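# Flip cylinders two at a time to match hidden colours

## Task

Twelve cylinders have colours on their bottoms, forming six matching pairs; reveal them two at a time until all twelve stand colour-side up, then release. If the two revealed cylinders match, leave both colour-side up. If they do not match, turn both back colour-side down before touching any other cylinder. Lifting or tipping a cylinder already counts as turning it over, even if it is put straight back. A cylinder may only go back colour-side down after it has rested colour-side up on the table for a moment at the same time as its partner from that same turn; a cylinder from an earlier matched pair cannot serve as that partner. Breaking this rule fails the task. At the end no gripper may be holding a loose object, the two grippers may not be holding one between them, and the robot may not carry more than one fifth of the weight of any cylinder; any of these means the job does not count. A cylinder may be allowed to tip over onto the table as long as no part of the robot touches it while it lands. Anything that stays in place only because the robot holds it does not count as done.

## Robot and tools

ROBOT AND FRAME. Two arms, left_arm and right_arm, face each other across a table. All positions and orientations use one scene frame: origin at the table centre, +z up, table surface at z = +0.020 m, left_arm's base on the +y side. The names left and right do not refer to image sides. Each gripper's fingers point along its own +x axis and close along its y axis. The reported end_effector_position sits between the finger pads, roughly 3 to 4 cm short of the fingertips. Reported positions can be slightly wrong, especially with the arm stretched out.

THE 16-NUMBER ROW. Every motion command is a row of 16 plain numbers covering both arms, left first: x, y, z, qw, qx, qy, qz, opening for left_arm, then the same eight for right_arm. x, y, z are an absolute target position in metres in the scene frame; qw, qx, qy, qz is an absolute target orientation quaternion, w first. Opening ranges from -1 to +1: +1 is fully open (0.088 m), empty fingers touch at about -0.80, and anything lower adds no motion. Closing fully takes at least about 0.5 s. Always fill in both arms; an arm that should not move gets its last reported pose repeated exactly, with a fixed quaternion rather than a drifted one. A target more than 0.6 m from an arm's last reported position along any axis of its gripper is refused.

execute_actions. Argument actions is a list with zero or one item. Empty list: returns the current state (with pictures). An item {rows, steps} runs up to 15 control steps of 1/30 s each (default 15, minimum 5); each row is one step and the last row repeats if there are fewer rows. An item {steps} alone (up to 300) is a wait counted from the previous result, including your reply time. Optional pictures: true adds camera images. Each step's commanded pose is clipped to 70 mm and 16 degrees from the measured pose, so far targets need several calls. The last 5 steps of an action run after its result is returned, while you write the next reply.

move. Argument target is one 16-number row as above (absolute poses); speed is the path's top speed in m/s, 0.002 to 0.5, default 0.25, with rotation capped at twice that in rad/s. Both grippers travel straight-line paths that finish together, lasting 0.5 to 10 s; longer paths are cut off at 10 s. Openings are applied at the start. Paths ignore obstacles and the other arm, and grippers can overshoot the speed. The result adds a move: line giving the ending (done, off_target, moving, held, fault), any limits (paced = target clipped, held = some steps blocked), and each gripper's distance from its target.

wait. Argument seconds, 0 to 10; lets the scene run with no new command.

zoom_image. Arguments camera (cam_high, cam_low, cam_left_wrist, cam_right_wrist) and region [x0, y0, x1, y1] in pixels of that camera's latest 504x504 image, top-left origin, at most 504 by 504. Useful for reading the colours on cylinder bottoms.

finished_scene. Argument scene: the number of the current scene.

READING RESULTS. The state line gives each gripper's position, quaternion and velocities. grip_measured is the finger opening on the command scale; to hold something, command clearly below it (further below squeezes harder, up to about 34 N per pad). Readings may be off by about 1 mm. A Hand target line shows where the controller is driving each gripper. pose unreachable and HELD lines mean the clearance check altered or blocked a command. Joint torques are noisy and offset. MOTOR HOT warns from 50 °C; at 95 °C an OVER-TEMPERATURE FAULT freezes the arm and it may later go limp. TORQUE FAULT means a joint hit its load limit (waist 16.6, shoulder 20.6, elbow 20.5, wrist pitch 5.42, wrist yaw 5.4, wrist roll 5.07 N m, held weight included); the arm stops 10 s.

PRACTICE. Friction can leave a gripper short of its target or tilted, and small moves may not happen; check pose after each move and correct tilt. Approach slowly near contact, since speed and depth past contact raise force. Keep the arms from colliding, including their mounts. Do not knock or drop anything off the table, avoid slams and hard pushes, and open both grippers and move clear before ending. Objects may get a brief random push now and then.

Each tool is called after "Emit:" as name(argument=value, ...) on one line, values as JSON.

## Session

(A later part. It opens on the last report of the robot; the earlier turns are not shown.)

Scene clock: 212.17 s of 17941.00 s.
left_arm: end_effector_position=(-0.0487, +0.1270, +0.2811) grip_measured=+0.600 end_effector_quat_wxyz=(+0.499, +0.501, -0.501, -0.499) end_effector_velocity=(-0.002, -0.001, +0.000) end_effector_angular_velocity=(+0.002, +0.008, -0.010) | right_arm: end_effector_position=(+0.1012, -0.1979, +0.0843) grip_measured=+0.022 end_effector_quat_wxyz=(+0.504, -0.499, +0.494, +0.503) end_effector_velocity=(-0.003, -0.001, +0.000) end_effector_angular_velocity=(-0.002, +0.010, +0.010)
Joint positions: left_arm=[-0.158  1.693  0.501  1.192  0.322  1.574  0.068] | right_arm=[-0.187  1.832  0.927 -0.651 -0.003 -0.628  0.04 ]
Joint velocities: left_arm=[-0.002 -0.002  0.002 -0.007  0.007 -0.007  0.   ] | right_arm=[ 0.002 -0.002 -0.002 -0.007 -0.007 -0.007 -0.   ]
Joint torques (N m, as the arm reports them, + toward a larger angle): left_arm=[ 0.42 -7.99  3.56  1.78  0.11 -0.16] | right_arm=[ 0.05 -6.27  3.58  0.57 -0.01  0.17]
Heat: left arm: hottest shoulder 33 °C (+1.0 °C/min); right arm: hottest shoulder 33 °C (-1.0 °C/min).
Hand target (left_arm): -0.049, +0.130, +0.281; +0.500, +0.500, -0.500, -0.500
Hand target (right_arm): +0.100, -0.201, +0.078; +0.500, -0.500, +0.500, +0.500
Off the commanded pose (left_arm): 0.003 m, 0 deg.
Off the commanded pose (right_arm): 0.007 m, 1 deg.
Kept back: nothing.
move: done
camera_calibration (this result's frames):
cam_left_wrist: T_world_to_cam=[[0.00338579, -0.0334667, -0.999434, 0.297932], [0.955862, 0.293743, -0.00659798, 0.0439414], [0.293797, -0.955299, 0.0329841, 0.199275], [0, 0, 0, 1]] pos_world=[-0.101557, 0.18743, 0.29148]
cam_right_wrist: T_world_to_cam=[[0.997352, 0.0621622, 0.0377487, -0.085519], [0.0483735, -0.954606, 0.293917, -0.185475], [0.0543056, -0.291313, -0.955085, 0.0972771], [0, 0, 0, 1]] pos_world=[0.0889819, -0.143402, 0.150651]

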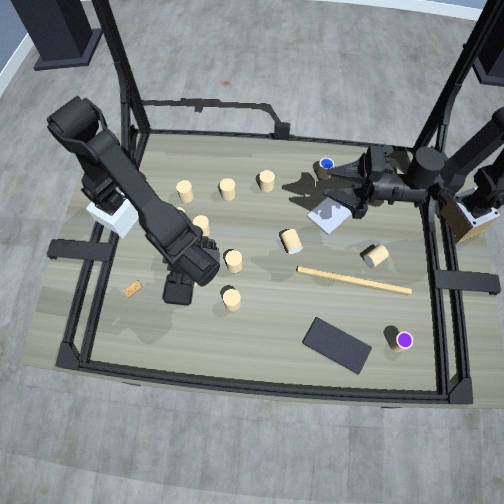

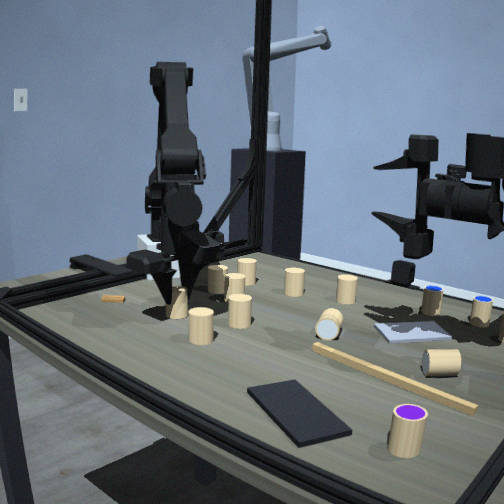

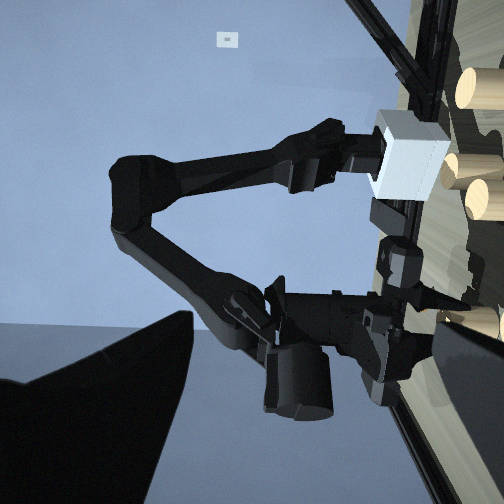

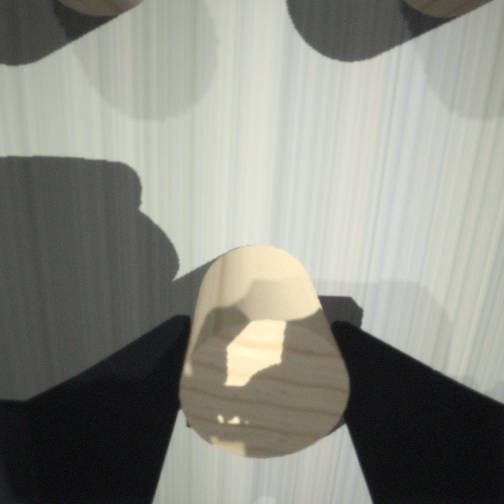

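Emit:
execute_actions(actions=[{"rows":[[-0.049,0.13,0.281,0.5,0.5,-0.5,-0.5,0.6,0.1,-0.2,0.078,0.5,-0.5,0.5,0.5,0.5]],"steps":12}])

Emit:
execute_actions(actions=[{"rows":[[-0.049,0.13,0.281,0.5,0.5,-0.5,-0.5,0.6,0.1,-0.2,0.145,0.5,-0.5,0.5,0.5,0.5]],"steps":12}])

Emit:
move(target=[-0.049,0.15,0.281,0.5,0.5,-0.5,-0.5,0.6,0.05,-0.1,0.14,0.5,-0.5,0.5,0.5,0.5], speed=0.3)

Emit:
move(target=[-0.049,0.15,0.281,0.5,0.5,-0.5,-0.5,0.6,0.05,-0.1,0.079,0.5,-0.5,0.5,0.5,0.5], speed=0.12)

Emit:
execute_actions(actions=[{"rows":[[-0.049,0.15,0.281,0.5,0.5,-0.5,-0.5,0.6,0.05,-0.1,0.079,0.5,-0.5,0.5,0.5,-0.4]],"steps":12}])

Emit:
execute_actions(actions=[{"rows":[[-0.049,0.15,0.281,0.5,0.5,-0.5,-0.5,0.6,0.05,-0.1,0.16,0.5,-0.5,0.5,0.5,-0.4]],"steps":12}])

Emit:
move(target=[-0.049,0.13,0.281,0.5,0.5,-0.5,-0.5,0.6,-0.05,0,0.28,0.707,0,0,0.707,-0.4], speed=0.4)

Emit:
execute_actions(actions=[{"rows":[[-0.049,0.06,0.281,0.5,0.5,-0.5,-0.5,0.6,-0.05,0,0.28,0.707,0,0,0.707,-0.4]],"steps":15}])

Emit:
execute_actions(actions=[{"rows":[[-0.049,0.06,0.281,0.5,0.5,-0.5,-0.5,-0.4,-0.05,0,0.28,0.707,0,0,0.707,-0.4]],"steps":15}])

Emit:
execute_actions(actions=[{"rows":[[-0.049,0.06,0.281,0.5,0.5,-0.5,-0.5,-0.4,-0.05,0,0.28,0.707,0,0,0.707,0.5]],"steps":10}])

Emit:
execute_actions(actions=[{"rows":[[-0.049,0.12,0.281,0.5,0.5,-0.5,-0.5,-0.4,-0.05,-0.04,0.28,0.707,0,0,0.707,0.5]],"steps":10}])

Emit:
move(target=[-0.05,0.33,0.14,0,0.707,0,-0.707,-0.4,0.15,-0.084,0.14,0.5,-0.5,0.5,0.5,0.5], speed=0.4)

Scene clock: 213.33 s of 17941.00 s.
left_arm: end_effector_position=(-0.0487, +0.1270, +0.2812) grip_measured=+0.600 end_effector_quat_wxyz=(+0.499, +0.501, -0.501, -0.499) end_effector_velocity=(+0.002, +0.001, -0.001) end_effector_angular_velocity=(+0.007, +0.010, +0.010) | right_arm: end_effector_position=(+0.1017, -0.1972, +0.0825) grip_measured=+0.394 end_effector_quat_wxyz=(+0.504, -0.499, +0.493, +0.503) end_effector_velocity=(-0.000, -0.004, -0.009) end_effector_angular_velocity=(-0.026, +0.010, +0.005)
Joint positions: left_arm=[-0.158  1.693  0.501  1.193  0.322  1.574  0.068] | right_arm=[-0.187  1.839  0.927 -0.643 -0.003 -0.628  0.058]
Joint velocities: left_arm=[ 0.002 -0.002 -0.002 -0.007 -0.007 -0.007 -0.   ] | right_arm=[-0.002  0.032 -0.002  0.007  0.007 -0.007  0.065]
Joint torques (N m, as the arm reports them, + toward a larger angle): left_arm=[ 0.1  -7.72  3.68  1.81  0.11 -0.09] | right_arm=[ 0.04 -7.02  3.87  0.18 -0.02  0.15]
Heat: left arm: hottest shoulder 33 °C (+1.0 °C/min); right arm: hottest shoulder 33 °C (-1.0 °C/min).
Steps of this call (steps 1 to 28: nothing new was sent; steps 29 to 35: the first 7 steps of this action). Readings (end_effector_position):
29: left_arm (-0.0487, +0.1270, +0.2812) | right_arm (+0.1015, -0.1976, +0.0842)
30: left_arm (-0.0487, +0.1270, +0.2812) | right_arm (+0.1015, -0.1977, +0.0841)
32: left_arm (-0.0487, +0.1270, +0.2812) | right_arm (+0.1019, -0.1969, +0.0838)
35: the state above

Scene clock: 213.73 s of 17941.00 s.
left_arm: end_effector_position=(-0.0487, +0.1270, +0.2812) grip_measured=+0.600 end_effector_quat_wxyz=(+0.499, +0.501, -0.501, -0.499) end_effector_velocity=(-0.000, +0.001, -0.000) end_effector_angular_velocity=(-0.002, +0.007, +0.005) | right_arm: end_effector_position=(+0.1011, -0.1983, +0.1322) grip_measured=+0.496 end_effector_quat_wxyz=(+0.502, -0.500, +0.496, +0.502) end_effector_velocity=(+0.013, +0.017, +0.141) end_effector_angular_velocity=(+0.086, -0.053, +0.000)
Joint positions: left_arm=[-0.158  1.693  0.501  1.193  0.322  1.574  0.068] | right_arm=[-0.187  1.732  1.026 -0.857 -0.002 -0.628  0.063]
Joint velocities: left_arm=[-0.002 -0.002 -0.007  0.007 -0.007 -0.007 -0.   ] | right_arm=[-0.007 -0.252  0.325 -0.476 -0.007 -0.007  0.001]
Joint torques (N m, as the arm reports them, + toward a larger angle): left_arm=[ 0.44 -7.99  3.95  1.73  0.1  -0.14] | right_arm=[ 0.03 -7.5   5.01 -0.28 -0.04  0.16]
Heat: left arm: hottest shoulder 33 °C (+1.0 °C/min); right arm: hottest shoulder 33 °C (-1.0 °C/min).
Off your previous action's commanded pose (left_arm): 0.003 m, 0 deg at its last step (step 5 of this call).
Off your previous action's commanded pose (right_arm): 0.005 m, 1 deg at its last step (step 5 of this call).
Steps of this call (steps 1 to 5: the last 5 steps of your previous action; steps 6 to 12: the first 7 steps of this action). Readings (end_effector_position):
6: left_arm (-0.0487, +0.1270, +0.2812) | right_arm (+0.1001, -0.1996, +0.0874)
7: left_arm (-0.0487, +0.1270, +0.2812) | right_arm (+0.0968, -0.2043, +0.0940)
9: left_arm (-0.0487, +0.1270, +0.2812) | right_arm (+0.0970, -0.2040, +0.1112)
12: the state above

Scene clock: 215.07 s of 17941.00 s.
left_arm: end_effector_position=(-0.0486, +0.1470, +0.2813) grip_measured=+0.600 end_effector_quat_wxyz=(+0.499, +0.501, -0.501, -0.499) end_effector_velocity=(+0.002, +0.001, -0.003) end_effector_angular_velocity=(+0.016, +0.013, +0.020) | right_arm: end_effector_position=(+0.0508, -0.1017, +0.1420) grip_measured=+0.500 end_effector_quat_wxyz=(+0.502, -0.500, +0.496, +0.502) end_effector_velocity=(-0.003, +0.001, +0.002) end_effector_angular_velocity=(-0.009, +0.011, +0.000)
Joint positions: left_arm=[-0.132  1.628  0.427  1.202  0.348  1.573  0.068] | right_arm=[ 0.093  1.937  1.336 -0.96   0.    -0.346  0.063]
Joint velocities: left_arm=[-0.002 -0.007 -0.002 -0.022 -0.022 -0.007 -0.   ] | right_arm=[ 0.007  0.007  0.017 -0.022 -0.007  0.007 -0.   ]
Joint torques (N m, as the arm reports them, + toward a larger angle): left_arm=[ 0.43 -7.46  3.65  1.75  0.14 -0.11] | right_arm=[ 0.25 -8.25  6.79 -0.1   0.01  0.19]
Heat: left arm: hottest shoulder 34 °C (+2.0 °C/min); right arm: hottest shoulder 33 °C (-1.0 °C/min).
Hand target (left_arm): -0.049, +0.150, +0.281; +0.500, +0.500, -0.500, -0.500
Hand target (right_arm): +0.051, -0.100, +0.140; +0.501, -0.501, +0.499, +0.499
Off your previous action's commanded pose (left_arm): 0.003 m, 0 deg at its last step (step 5 of this call).
Off your previous action's commanded pose (right_arm): 0.006 m, 0 deg at its last step (step 5 of this call).
Off the commanded pose (left_arm): 0.003 m, 0 deg.
Off the commanded pose (right_arm): 0.003 m, 1 deg.
Kept back: nothing.
move: done
camera_calibration (this result's frames):
cam_left_wrist: T_world_to_cam=[[0.00301078, -0.0334645, -0.999435, 0.298774], [0.955859, 0.293742, -0.00695599, 0.0380732], [0.293809, -0.955299, 0.0328717, 0.218353], [0, 0, 0, 1]] pos_world=[-0.101446, 0.207407, 0.291693]
cam_right_wrist: T_world_to_cam=[[0.997565, 0.0612198, 0.0334144, -0.0428426], [0.0484491, -0.952892, 0.299416, -0.108776], [0.0501705, -0.297068, -0.953538, 0.182541], [0, 0, 0, 1]] pos_world=[0.0388502, -0.0468016, 0.208061]

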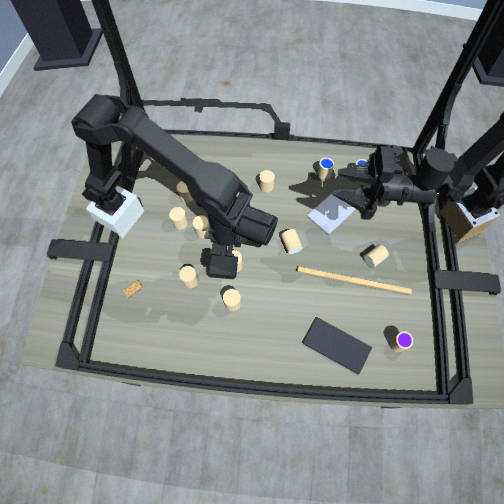

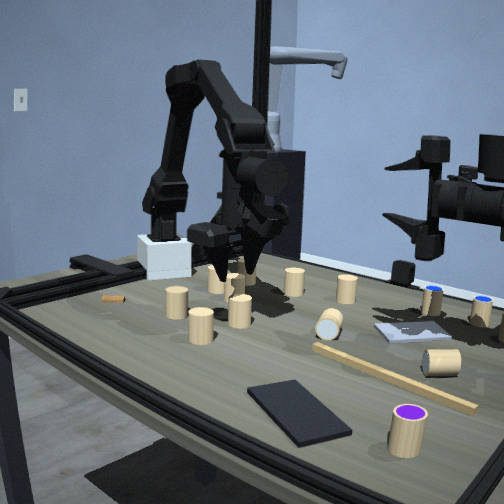

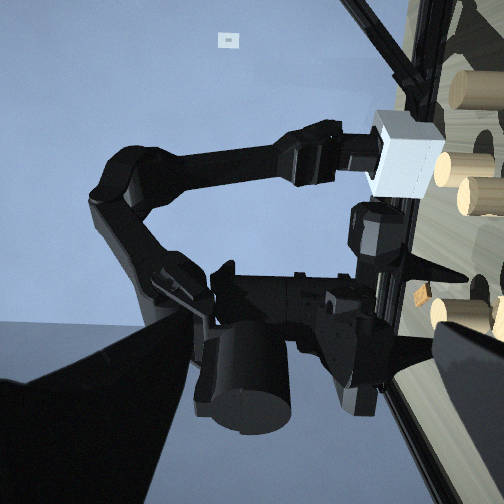

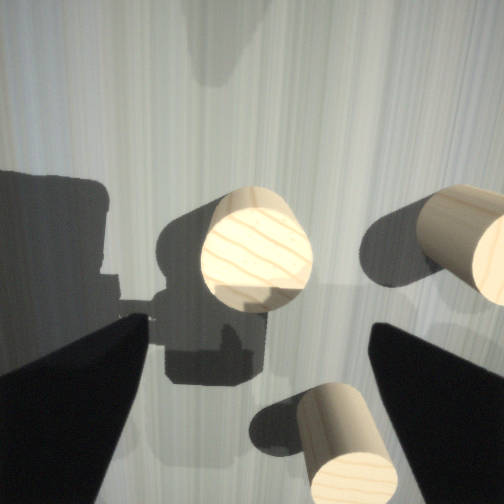

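Scene clock: 216.07 s of 17941.00 s.
left_arm: end_effector_position=(-0.0486, +0.1470, +0.2815) grip_measured=+0.600 end_effector_quat_wxyz=(+0.500, +0.500, -0.501, -0.499) end_effector_velocity=(-0.000, +0.000, +0.002) end_effector_angular_velocity=(-0.007, +0.005, +0.005) | right_arm: end_effector_position=(+0.0520, -0.0974, +0.0860) grip_measured=+0.500 end_effector_quat_wxyz=(+0.505, -0.498, +0.493, +0.503) end_effector_velocity=(-0.000, -0.000, -0.003) end_effector_angular_velocity=(+0.000, +0.008, +0.005)
Joint positions: left_arm=[-0.132  1.628  0.427  1.202  0.348  1.573  0.068] | right_arm=[ 0.094  2.04   1.238 -0.75   0.    -0.345  0.064]
Joint velocities: left_arm=[-0.002 -0.002 -0.002  0.007 -0.007 -0.007 -0.   ] | right_arm=[-0.002  0.007 -0.002  0.007 -0.007 -0.007 -0.   ]
Joint torques (N m, as the arm reports them, + toward a larger angle): left_arm=[ 0.19 -7.19  3.9   1.78  0.06 -0.18] | right_arm=[ 0.28 -8.5   3.95  0.31 -0.08  0.18]
Heat: left arm: hottest shoulder 33 °C (+1.0 °C/min); right arm: hottest shoulder 33 °C (-1.0 °C/min).
Hand target (left_arm): -0.049, +0.150, +0.281; +0.500, +0.500, -0.500, -0.500
Hand target (right_arm): +0.050, -0.101, +0.079; +0.500, -0.500, +0.500, +0.500
Off the commanded pose (left_arm): 0.003 m, 0 deg.
Off the commanded pose (right_arm): 0.008 m, 1 deg.
Kept back: nothing.
move: done
camera_calibration (this result's frames):
cam_left_wrist: T_world_to_cam=[[0.00327046, -0.0341814, -0.99941, 0.299045], [0.955861, 0.293738, -0.00691834, 0.0380645], [0.293801, -0.955275, 0.0336334, 0.218129], [0, 0, 0, 1]] pos_world=[-0.101449, 0.207414, 0.291795]
cam_right_wrist: T_world_to_cam=[[0.997466, 0.0604955, 0.0374445, -0.0429012], [0.0470684, -0.955772, 0.290318, -0.0873803], [0.0533513, -0.28782, -0.956197, 0.131341], [0, 0, 0, 1]] pos_world=[0.0398981, -0.0431179, 0.152562]

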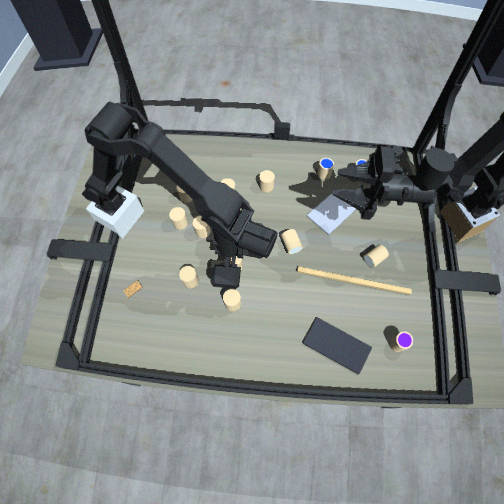

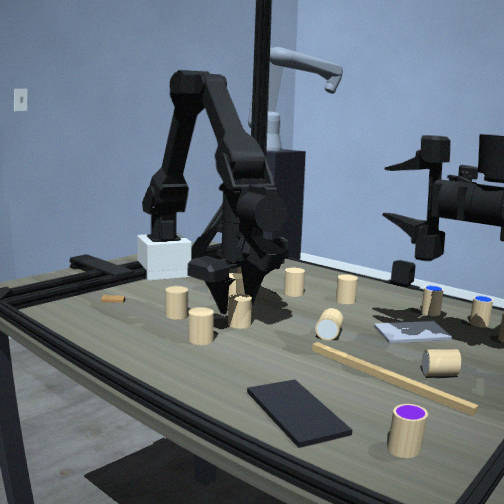

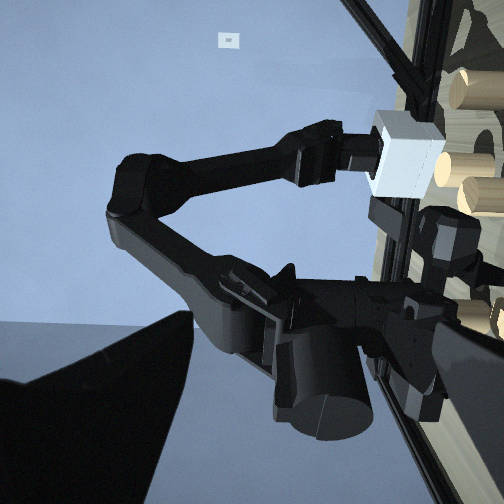

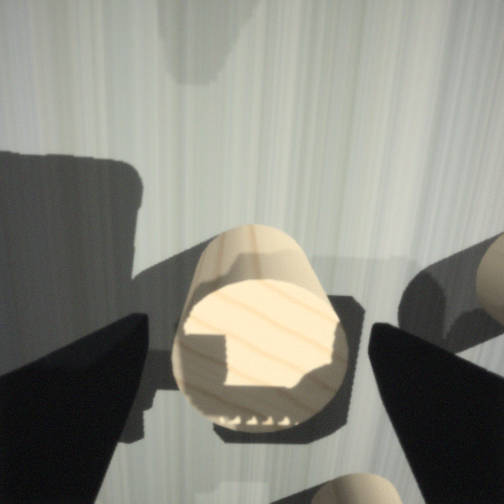

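Scene clock: 216.30 s of 17941.00 s.
left_arm: end_effector_position=(-0.0486, +0.1470, +0.2815) grip_measured=+0.600 end_effector_quat_wxyz=(+0.500, +0.500, -0.501, -0.499) end_effector_velocity=(+0.002, +0.001, -0.003) end_effector_angular_velocity=(+0.011, +0.026, +0.020) | right_arm: end_effector_position=(+0.0516, -0.0972, +0.0851) grip_measured=+0.020 end_effector_quat_wxyz=(+0.505, -0.498, +0.494, +0.504) end_effector_velocity=(-0.003, -0.008, -0.006) end_effector_angular_velocity=(-0.037, +0.021, +0.005)
Joint positions: left_arm=[-0.132  1.628  0.427  1.202  0.348  1.573  0.068] | right_arm=[ 0.094  2.042  1.238 -0.749 -0.002 -0.345  0.04 ]
Joint velocities: left_arm=[-0.002 -0.002 -0.007 -0.007 -0.022 -0.022  0.   ] | right_arm=[-0.002  0.012 -0.007 -0.022 -0.007 -0.007  0.   ]
Joint torques (N m, as the arm reports them, + toward a larger angle): left_arm=[ 0.37 -7.08  3.86  1.77  0.14 -0.11] | right_arm=[ 0.23 -8.51  4.27  0.24 -0.03  0.18]
Heat: left arm: hottest shoulder 33 °C (+1.0 °C/min); right arm: hottest shoulder 33 °C (-1.0 °C/min).
Steps of this call (steps 1 to 7: the first 7 steps of this action). Readings (end_effector_position):
1: left_arm (-0.0486, +0.1470, +0.2815) | right_arm (+0.0520, -0.0974, +0.0858)
2: left_arm (-0.0486, +0.1470, +0.2815) | right_arm (+0.0520, -0.0974, +0.0856)
4: left_arm (-0.0486, +0.1470, +0.2815) | right_arm (+0.0518, -0.0974, +0.0854)
7: the state above

Scene clock: 216.70 s of 17941.00 s.
left_arm: end_effector_position=(-0.0487, +0.1470, +0.2813) grip_measured=+0.600 end_effector_quat_wxyz=(+0.499, +0.501, -0.501, -0.499) end_effector_velocity=(-0.003, +0.001, -0.003) end_effector_angular_velocity=(+0.011, +0.011, -0.010) | right_arm: end_effector_position=(+0.0511, -0.0988, +0.1441) grip_measured=+0.020 end_effector_quat_wxyz=(+0.501, -0.499, +0.497, +0.502) end_effector_velocity=(+0.011, +0.044, +0.207) end_effector_angular_velocity=(+0.249, -0.065, -0.005)
Joint positions: left_arm=[-0.132  1.628  0.427  1.202  0.348  1.573  0.068] | right_arm=[ 0.094  1.946  1.356 -0.974 -0.002 -0.345  0.04 ]
Joint velocities: left_arm=[-0.002 -0.002 -0.007 -0.007  0.007 -0.007 -0.   ] | right_arm=[ 0.002 -0.305  0.442 -0.491 -0.022  0.007 -0.   ]
Joint torques (N m, as the arm reports them, + toward a larger angle): left_arm=[ 0.03 -7.2   3.69  1.8   0.14 -0.15] | right_arm=[ 0.23 -9.22  5.19 -0.3  -0.03  0.17]
Heat: left arm: hottest shoulder 33 °C (+1.0 °C/min); right arm: hottest shoulder 33 °C (-1.0 °C/min).
Off your previous action's commanded pose (left_arm): 0.003 m, 0 deg at its last step (step 5 of this call).
Off your previous action's commanded pose (right_arm): 0.007 m, 1 deg at its last step (step 5 of this call).
Steps of this call (steps 1 to 5: the last 5 steps of your previous action; steps 6 to 12: the first 7 steps of this action). Readings (end_effector_position):
6: left_arm (-0.0487, +0.1470, +0.2813) | right_arm (+0.0509, -0.0994, +0.0910)
7: left_arm (-0.0487, +0.1470, +0.2813) | right_arm (+0.0489, -0.1050, +0.0980)
9: left_arm (-0.0487, +0.1470, +0.2813) | right_arm (+0.0483, -0.1065, +0.1170)
12: the state above

Scene clock: 219.70 s of 17941.00 s.
left_arm: end_effector_position=(-0.0491, +0.1329, +0.2824) grip_measured=+0.600 end_effector_quat_wxyz=(+0.500, +0.500, -0.502, -0.498) end_effector_velocity=(+0.000, -0.000, +0.002) end_effector_angular_velocity=(-0.002, +0.021, +0.005) | right_arm: end_effector_position=(-0.0486, +0.0016, +0.2854) grip_measured=+0.021 end_effector_quat_wxyz=(+0.711, -0.001, -0.010, +0.703) end_effector_velocity=(-0.000, +0.000, -0.002) end_effector_angular_velocity=(-0.003, -0.022, +0.005)
Joint positions: left_arm=[-0.152  1.672  0.478  1.198  0.327  1.573  0.068] | right_arm=[ 0.374  1.663  0.609  1.066 -0.052 -0.014  0.04 ]
Joint velocities: left_arm=[-0.002 -0.007  0.002 -0.007 -0.007 -0.022  0.   ] | right_arm=[-0.002  0.007 -0.002  0.007 -0.007 -0.022 -0.   ]
Joint torques (N m, as the arm reports them, + toward a larger angle): left_arm=[-0.02 -4.94  5.78  1.44 -0.12 -0.11] | right_arm=[ 0.22 -6.6   4.6   1.62  0.05  0.2 ]
Heat: left arm: hottest shoulder 33 °C (+1.0 °C/min); right arm: hottest shoulder 34 °C (-1.0 °C/min).
Hand target (left_arm): -0.049, +0.130, +0.281; +0.500, +0.500, -0.500, -0.500
Hand target (right_arm): -0.049, +0.001, +0.279; +0.711, -0.003, -0.003, +0.703
Off your previous action's commanded pose (left_arm): 0.003 m, 0 deg at its last step (step 5 of this call).
Off your previous action's commanded pose (right_arm): 0.005 m, 0 deg at its last step (step 5 of this call).
Off the commanded pose (left_arm): 0.003 m, 0 deg.
Off the commanded pose (right_arm): 0.006 m, 1 deg.
Kept back: nothing.
move: done
camera_calibration (this result's frames):
cam_left_wrist: T_world_to_cam=[[0.00436673, -0.037436, -0.999289, 0.299929], [0.955756, 0.29408, -0.00684051, 0.0425576], [0.294127, -0.955047, 0.0370639, 0.203801], [0, 0, 0, 1]] pos_world=[-0.101928, 0.193353, 0.292454]
cam_right_wrist: T_world_to_cam=[[0.996503, -0.0411606, 0.0727181, 0.0340683], [0.0573985, -0.295258, -0.953692, 0.308584], [0.0607251, 0.954531, -0.291863, 0.164598], [0, 0, 0, 1]] pos_world=[-0.0616567, -0.0646002, 0.339857]

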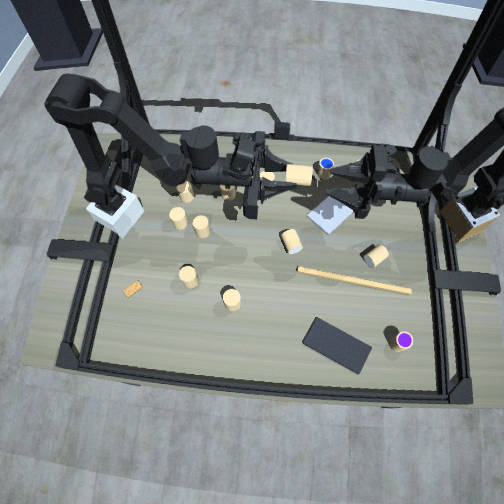

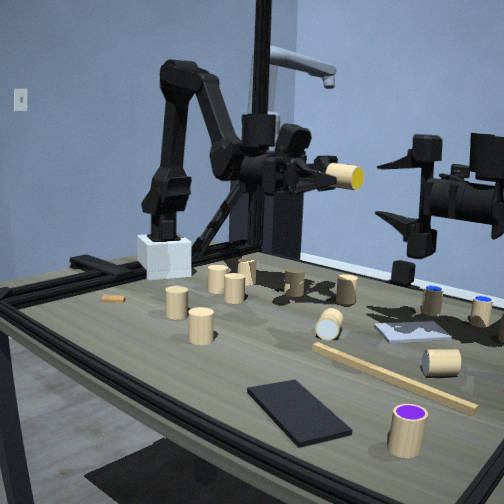

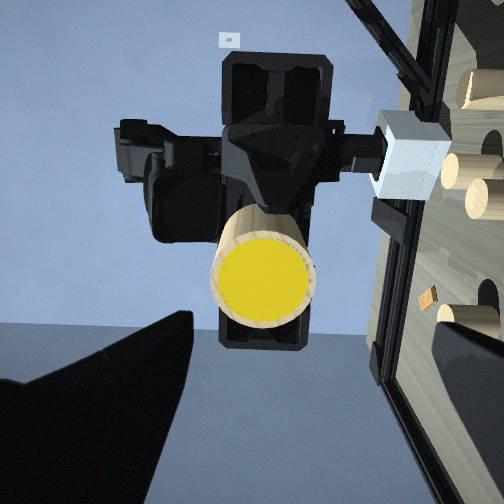

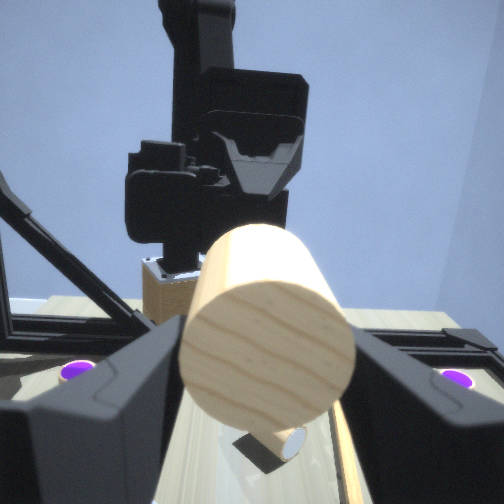

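Scene clock: 220.03 s of 17941.00 s.
left_arm: end_effector_position=(-0.0502, +0.0692, +0.2849) grip_measured=+0.600 end_effector_quat_wxyz=(+0.500, +0.498, -0.504, -0.497) end_effector_velocity=(+0.013, -0.050, -0.023) end_effector_angular_velocity=(+0.059, +0.024, +0.034) | right_arm: end_effector_position=(-0.0498, +0.0008, +0.2833) grip_measured=+0.021 end_effector_quat_wxyz=(+0.708, +0.000, -0.005, +0.706) end_effector_velocity=(-0.000, -0.000, -0.004) end_effector_angular_velocity=(-0.012, -0.007, +0.005)
Joint positions: left_arm=[-0.218  1.853  0.729  1.134  0.264  1.573  0.068] | right_arm=[ 0.374  1.663  0.605  1.066 -0.059 -0.006  0.04 ]
Joint velocities: left_arm=[-0.017  0.183  0.203 -0.081 -0.051 -0.007 -0.   ] | right_arm=[-0.002  0.002 -0.002 -0.007 -0.007 -0.007 -0.   ]
Joint torques (N m, as the arm reports them, + toward a larger angle): left_arm=[ 0.04 -7.05  5.68  1.56 -0.16 -0.17] | right_arm=[-0.12 -7.34  4.92  1.54 -0.12  0.18]
Heat: left arm: hottest shoulder 33 °C (+1.0 °C/min); right arm: hottest shoulder 34 °C (-1.0 °C/min).
Steps of this call (steps 1 to 10: the first 10 steps of this action). Readings (end_effector_position):
1: left_arm (-0.0480, +0.1267, +0.2817) | right_arm (-0.0486, +0.0016, +0.2855)
2: left_arm (-0.0485, +0.1157, +0.2814) | right_arm (-0.0487, +0.0016, +0.2854)
4: left_arm (-0.0504, +0.0945, +0.2832) | right_arm (-0.0492, +0.0014, +0.2845)
8: left_arm (-0.0512, +0.0736, +0.2860) | right_arm (-0.0497, +0.0009, +0.2833)
10: the state above

Scene clock: 220.53 s of 17941.00 s.
left_arm: end_effector_position=(-0.0488, +0.0624, +0.2879) grip_measured=+0.020 end_effector_quat_wxyz=(+0.503, +0.497, -0.506, -0.494) end_effector_velocity=(-0.002, -0.000, +0.004) end_effector_angular_velocity=(-0.012, +0.019, -0.010) | right_arm: end_effector_position=(-0.0497, -0.0007, +0.2788) grip_measured=+0.021 end_effector_quat_wxyz=(+0.708, -0.004, +0.001, +0.706) end_effector_velocity=(-0.002, -0.002, -0.001) end_effector_angular_velocity=(-0.007, -0.021, +0.020)
Joint positions: left_arm=[-0.22   1.87   0.759  1.13   0.26   1.573  0.04 ] | right_arm=[ 0.373  1.664  0.596  1.062 -0.06  -0.005  0.04 ]
Joint velocities: left_arm=[-0.002 -0.002  0.002  0.007  0.007 -0.022 -0.   ] | right_arm=[-0.002 -0.007 -0.007 -0.007 -0.022 -0.022 -0.   ]
Joint torques (N m, as the arm reports them, + toward a larger angle): left_arm=[-0.29 -6.84  5.66  1.15 -0.17 -0.09] | right_arm=[-0.06 -7.46  6.1   1.7  -0.13  0.15]
Heat: left arm: hottest shoulder 33 °C (+1.0 °C/min); right arm: hottest shoulder 34 °C (-1.0 °C/min).
Off your previous action's commanded pose (left_arm): 0.005 m, 0 deg at its last step (step 5 of this call).
Off your previous action's commanded pose (right_arm): 0.003 m, 1 deg at its last step (step 5 of this call).
Steps of this call (steps 1 to 5: the last 5 steps of your previous action; steps 6 to 15: the first 10 steps of this action). Readings (end_effector_position):
6: left_arm (-0.0492, +0.0644, +0.2837) | right_arm (-0.0499, +0.0008, +0.2831)
7: left_arm (-0.0491, +0.0640, +0.2847) | right_arm (-0.0499, +0.0006, +0.2824)
9: left_arm (-0.0490, +0.0630, +0.2865) | right_arm (-0.0498, -0.0001, +0.2803)
13: left_arm (-0.0488, +0.0624, +0.2879) | right_arm (-0.0497, -0.0007, +0.2788)
15: the state above

Scene clock: 220.87 s of 17941.00 s.
left_arm: end_effector_position=(-0.0487, +0.0622, +0.2856) grip_measured=+0.020 end_effector_quat_wxyz=(+0.501, +0.499, -0.504, -0.497) end_effector_velocity=(+0.001, -0.004, -0.050) end_effector_angular_velocity=(+0.163, +0.051, +0.005) | right_arm: end_effector_position=(-0.0497, -0.0007, +0.2798) grip_measured=+0.188 end_effector_quat_wxyz=(+0.708, -0.002, -0.001, +0.706) end_effector_velocity=(+0.002, -0.001, +0.018) end_effector_angular_velocity=(+0.080, -0.012, -0.010)
Joint positions: left_arm=[-0.22   1.872  0.76   1.122  0.26   1.573  0.04 ] | right_arm=[ 0.373  1.664  0.596  1.067 -0.061 -0.005  0.048]
Joint velocities: left_arm=[-0.002  0.061  0.002 -0.11  -0.007 -0.007 -0.   ] | right_arm=[-0.002 -0.002 -0.002  0.081  0.007 -0.007  0.161]
Joint torques (N m, as the arm reports them, + toward a larger angle): left_arm=[-0.38 -7.58  5.87  1.65 -0.1  -0.11] | right_arm=[-0.03 -7.43  6.09  1.35 -0.12  0.16]
Heat: left arm: hottest shoulder 33 °C (+1.0 °C/min); right arm: hottest shoulder 34 °C (-1.0 °C/min).
Off your previous action's commanded pose (left_arm): 0.007 m, 1 deg at its last step (step 5 of this call).
Off your previous action's commanded pose (right_arm): 0.001 m, 0 deg at its last step (step 5 of this call).
Steps of this call (steps 1 to 5: the last 5 steps of your previous action; steps 6 to 10: the first 5 steps of this action). Readings (end_effector_position):
6: left_arm (-0.0488, +0.0624, +0.2879) | right_arm (-0.0497, -0.0007, +0.2788)
7: left_arm (-0.0488, +0.0624, +0.2879) | right_arm (-0.0497, -0.0008, +0.2786)
9: left_arm (-0.0488, +0.0623, +0.2870) | right_arm (-0.0497, -0.0007, +0.2789)
10: the state above

Scene clock: 221.20 s of 17941.00 s.
left_arm: end_effector_position=(-0.0487, +0.0980, +0.2777) grip_measured=+0.020 end_effector_quat_wxyz=(+0.498, +0.502, -0.498, -0.502) end_effector_velocity=(+0.011, +0.167, -0.038) end_effector_angular_velocity=(+0.114, +0.043, +0.039) | right_arm: end_effector_position=(-0.0506, -0.0260, +0.2787) grip_measured=+0.487 end_effector_quat_wxyz=(+0.707, -0.003, -0.000, +0.707) end_effector_velocity=(+0.003, -0.102, +0.006) end_effector_angular_velocity=(+0.012, +0.007, -0.010)
Joint positions: left_arm=[-0.189  1.786  0.61   1.169  0.29   1.573  0.04 ] | right_arm=[ 0.369  1.576  0.497  1.075 -0.067 -0.005  0.063]
Joint velocities: left_arm=[ 0.178 -0.422 -0.667  0.125  0.139 -0.007 -0.   ] | right_arm=[-0.032 -0.398 -0.379 -0.007 -0.022  0.007  0.006]
Joint torques (N m, as the arm reports them, + toward a larger angle): left_arm=[ 0.2  -9.1   4.58  1.99  0.14 -0.09] | right_arm=[-0.31 -7.75  4.8   1.54 -0.11  0.16]
Heat: left arm: hottest shoulder 33 °C (+1.0 °C/min); right arm: hottest shoulder 34 °C (-1.0 °C/min).
Off your previous action's commanded pose (left_arm): 0.003 m, 0 deg at its last step (step 5 of this call).
Off your previous action's commanded pose (right_arm): 0.001 m, 0 deg at its last step (step 5 of this call).
Steps of this call (steps 1 to 5: the last 5 steps of your previous action; steps 6 to 10: the first 5 steps of this action). Readings (end_effector_position):
6: left_arm (-0.0492, +0.0665, +0.2833) | right_arm (-0.0500, -0.0044, +0.2801)
7: left_arm (-0.0497, +0.0751, +0.2821) | right_arm (-0.0503, -0.0107, +0.2793)
9: left_arm (-0.0494, +0.0920, +0.2790) | right_arm (-0.0507, -0.0222, +0.2786)
10: the state above

Scene clock: 224.27 s of 17941.00 s.
left_arm: end_effector_position=(-0.0498, +0.3302, +0.1379) grip_measured=+0.016 end_effector_quat_wxyz=(+0.007, +0.705, +0.003, -0.710) end_effector_velocity=(-0.003, +0.008, -0.003) end_effector_angular_velocity=(+0.037, +0.008, +0.005) | right_arm: end_effector_position=(+0.1473, -0.0846, +0.1447) grip_measured=+0.500 end_effector_quat_wxyz=(+0.500, -0.497, +0.497, +0.507) end_effector_velocity=(+0.000, +0.001, +0.001) end_effector_angular_velocity=(-0.006, +0.012, +0.020)
Joint positions: left_arm=[-0.079  1.498  0.708 -0.779  0.008  1.957  0.04 ] | right_arm=[-0.121  2.147  1.661 -1.078 -0.013 -0.564  0.064]
Joint velocities: left_arm=[-0.002  0.007 -0.007 -0.022 -0.007 -0.007 -0.   ] | right_arm=[-0.002  0.012  0.022 -0.022 -0.007 -0.022 -0.   ]
Joint torques (N m, as the arm reports them, + toward a larger angle): left_arm=[-0.45 -4.05  5.92  0.22 -0.08  0.07] | right_arm=[-0.25 -9.73  7.06 -0.11  0.   -0.21]
Heat: left arm: hottest shoulder 33 °C (+1.0 °C/min); right arm: hottest shoulder 34 °C (-1.0 °C/min).
Hand target (left_arm): -0.049, +0.328, +0.138; +0.004, +0.706, +0.002, -0.709
Hand target (right_arm): +0.149, -0.085, +0.141; +0.495, -0.500, +0.500, +0.505
Off your previous action's commanded pose (left_arm): 0.008 m, 0 deg at its last step (step 5 of this call).
Off your previous action's commanded pose (right_arm): 0.006 m, 0 deg at its last step (step 5 of this call).
Off the commanded pose (left_arm): 0.002 m, 1 deg.
Off the commanded pose (right_arm): 0.005 m, 1 deg.
Kept back: nothing.
move: done
camera_calibration (this result's frames):
cam_left_wrist: T_world_to_cam=[[-0.0137006, 0.999187, -0.0379169, -0.31287], [0.957669, 0.0240174, 0.286869, 0.0329736], [0.287547, -0.0323815, -0.957219, 0.22989], [0, 0, 0, 1]] pos_world=[-0.101968, 0.319267, 0.198733]
cam_right_wrist: T_world_to_cam=[[0.997612, 0.0649922, 0.0233906, -0.138545], [0.055242, -0.954001, 0.29467, -0.0983682], [0.0414659, -0.292674, -0.955313, 0.187264], [0, 0, 0, 1]] pos_world=[0.135883, -0.0300319, 0.211122]

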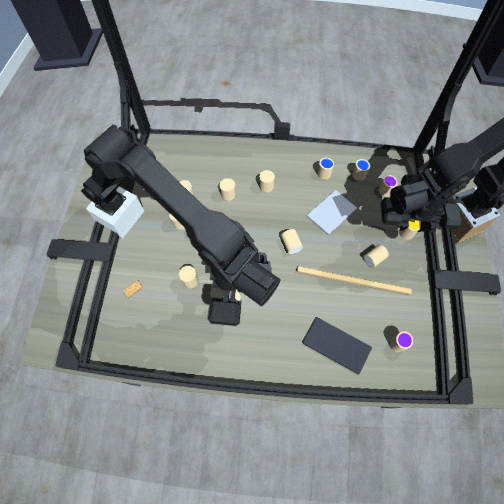

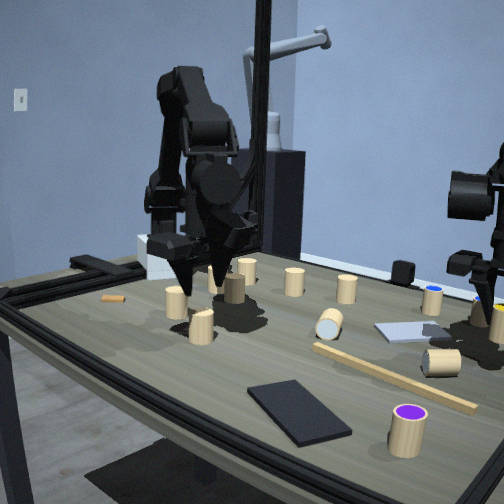

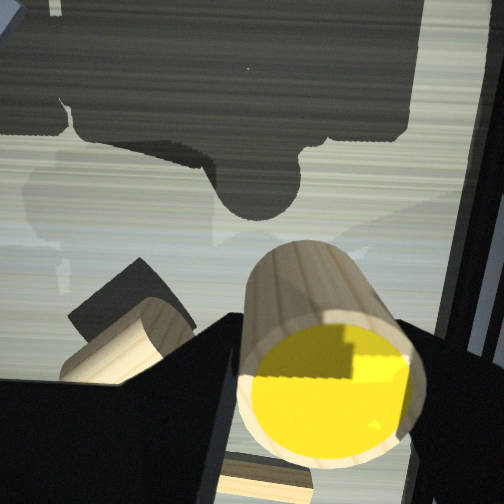

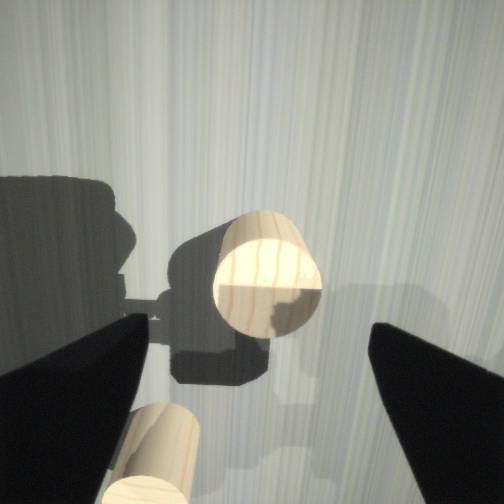

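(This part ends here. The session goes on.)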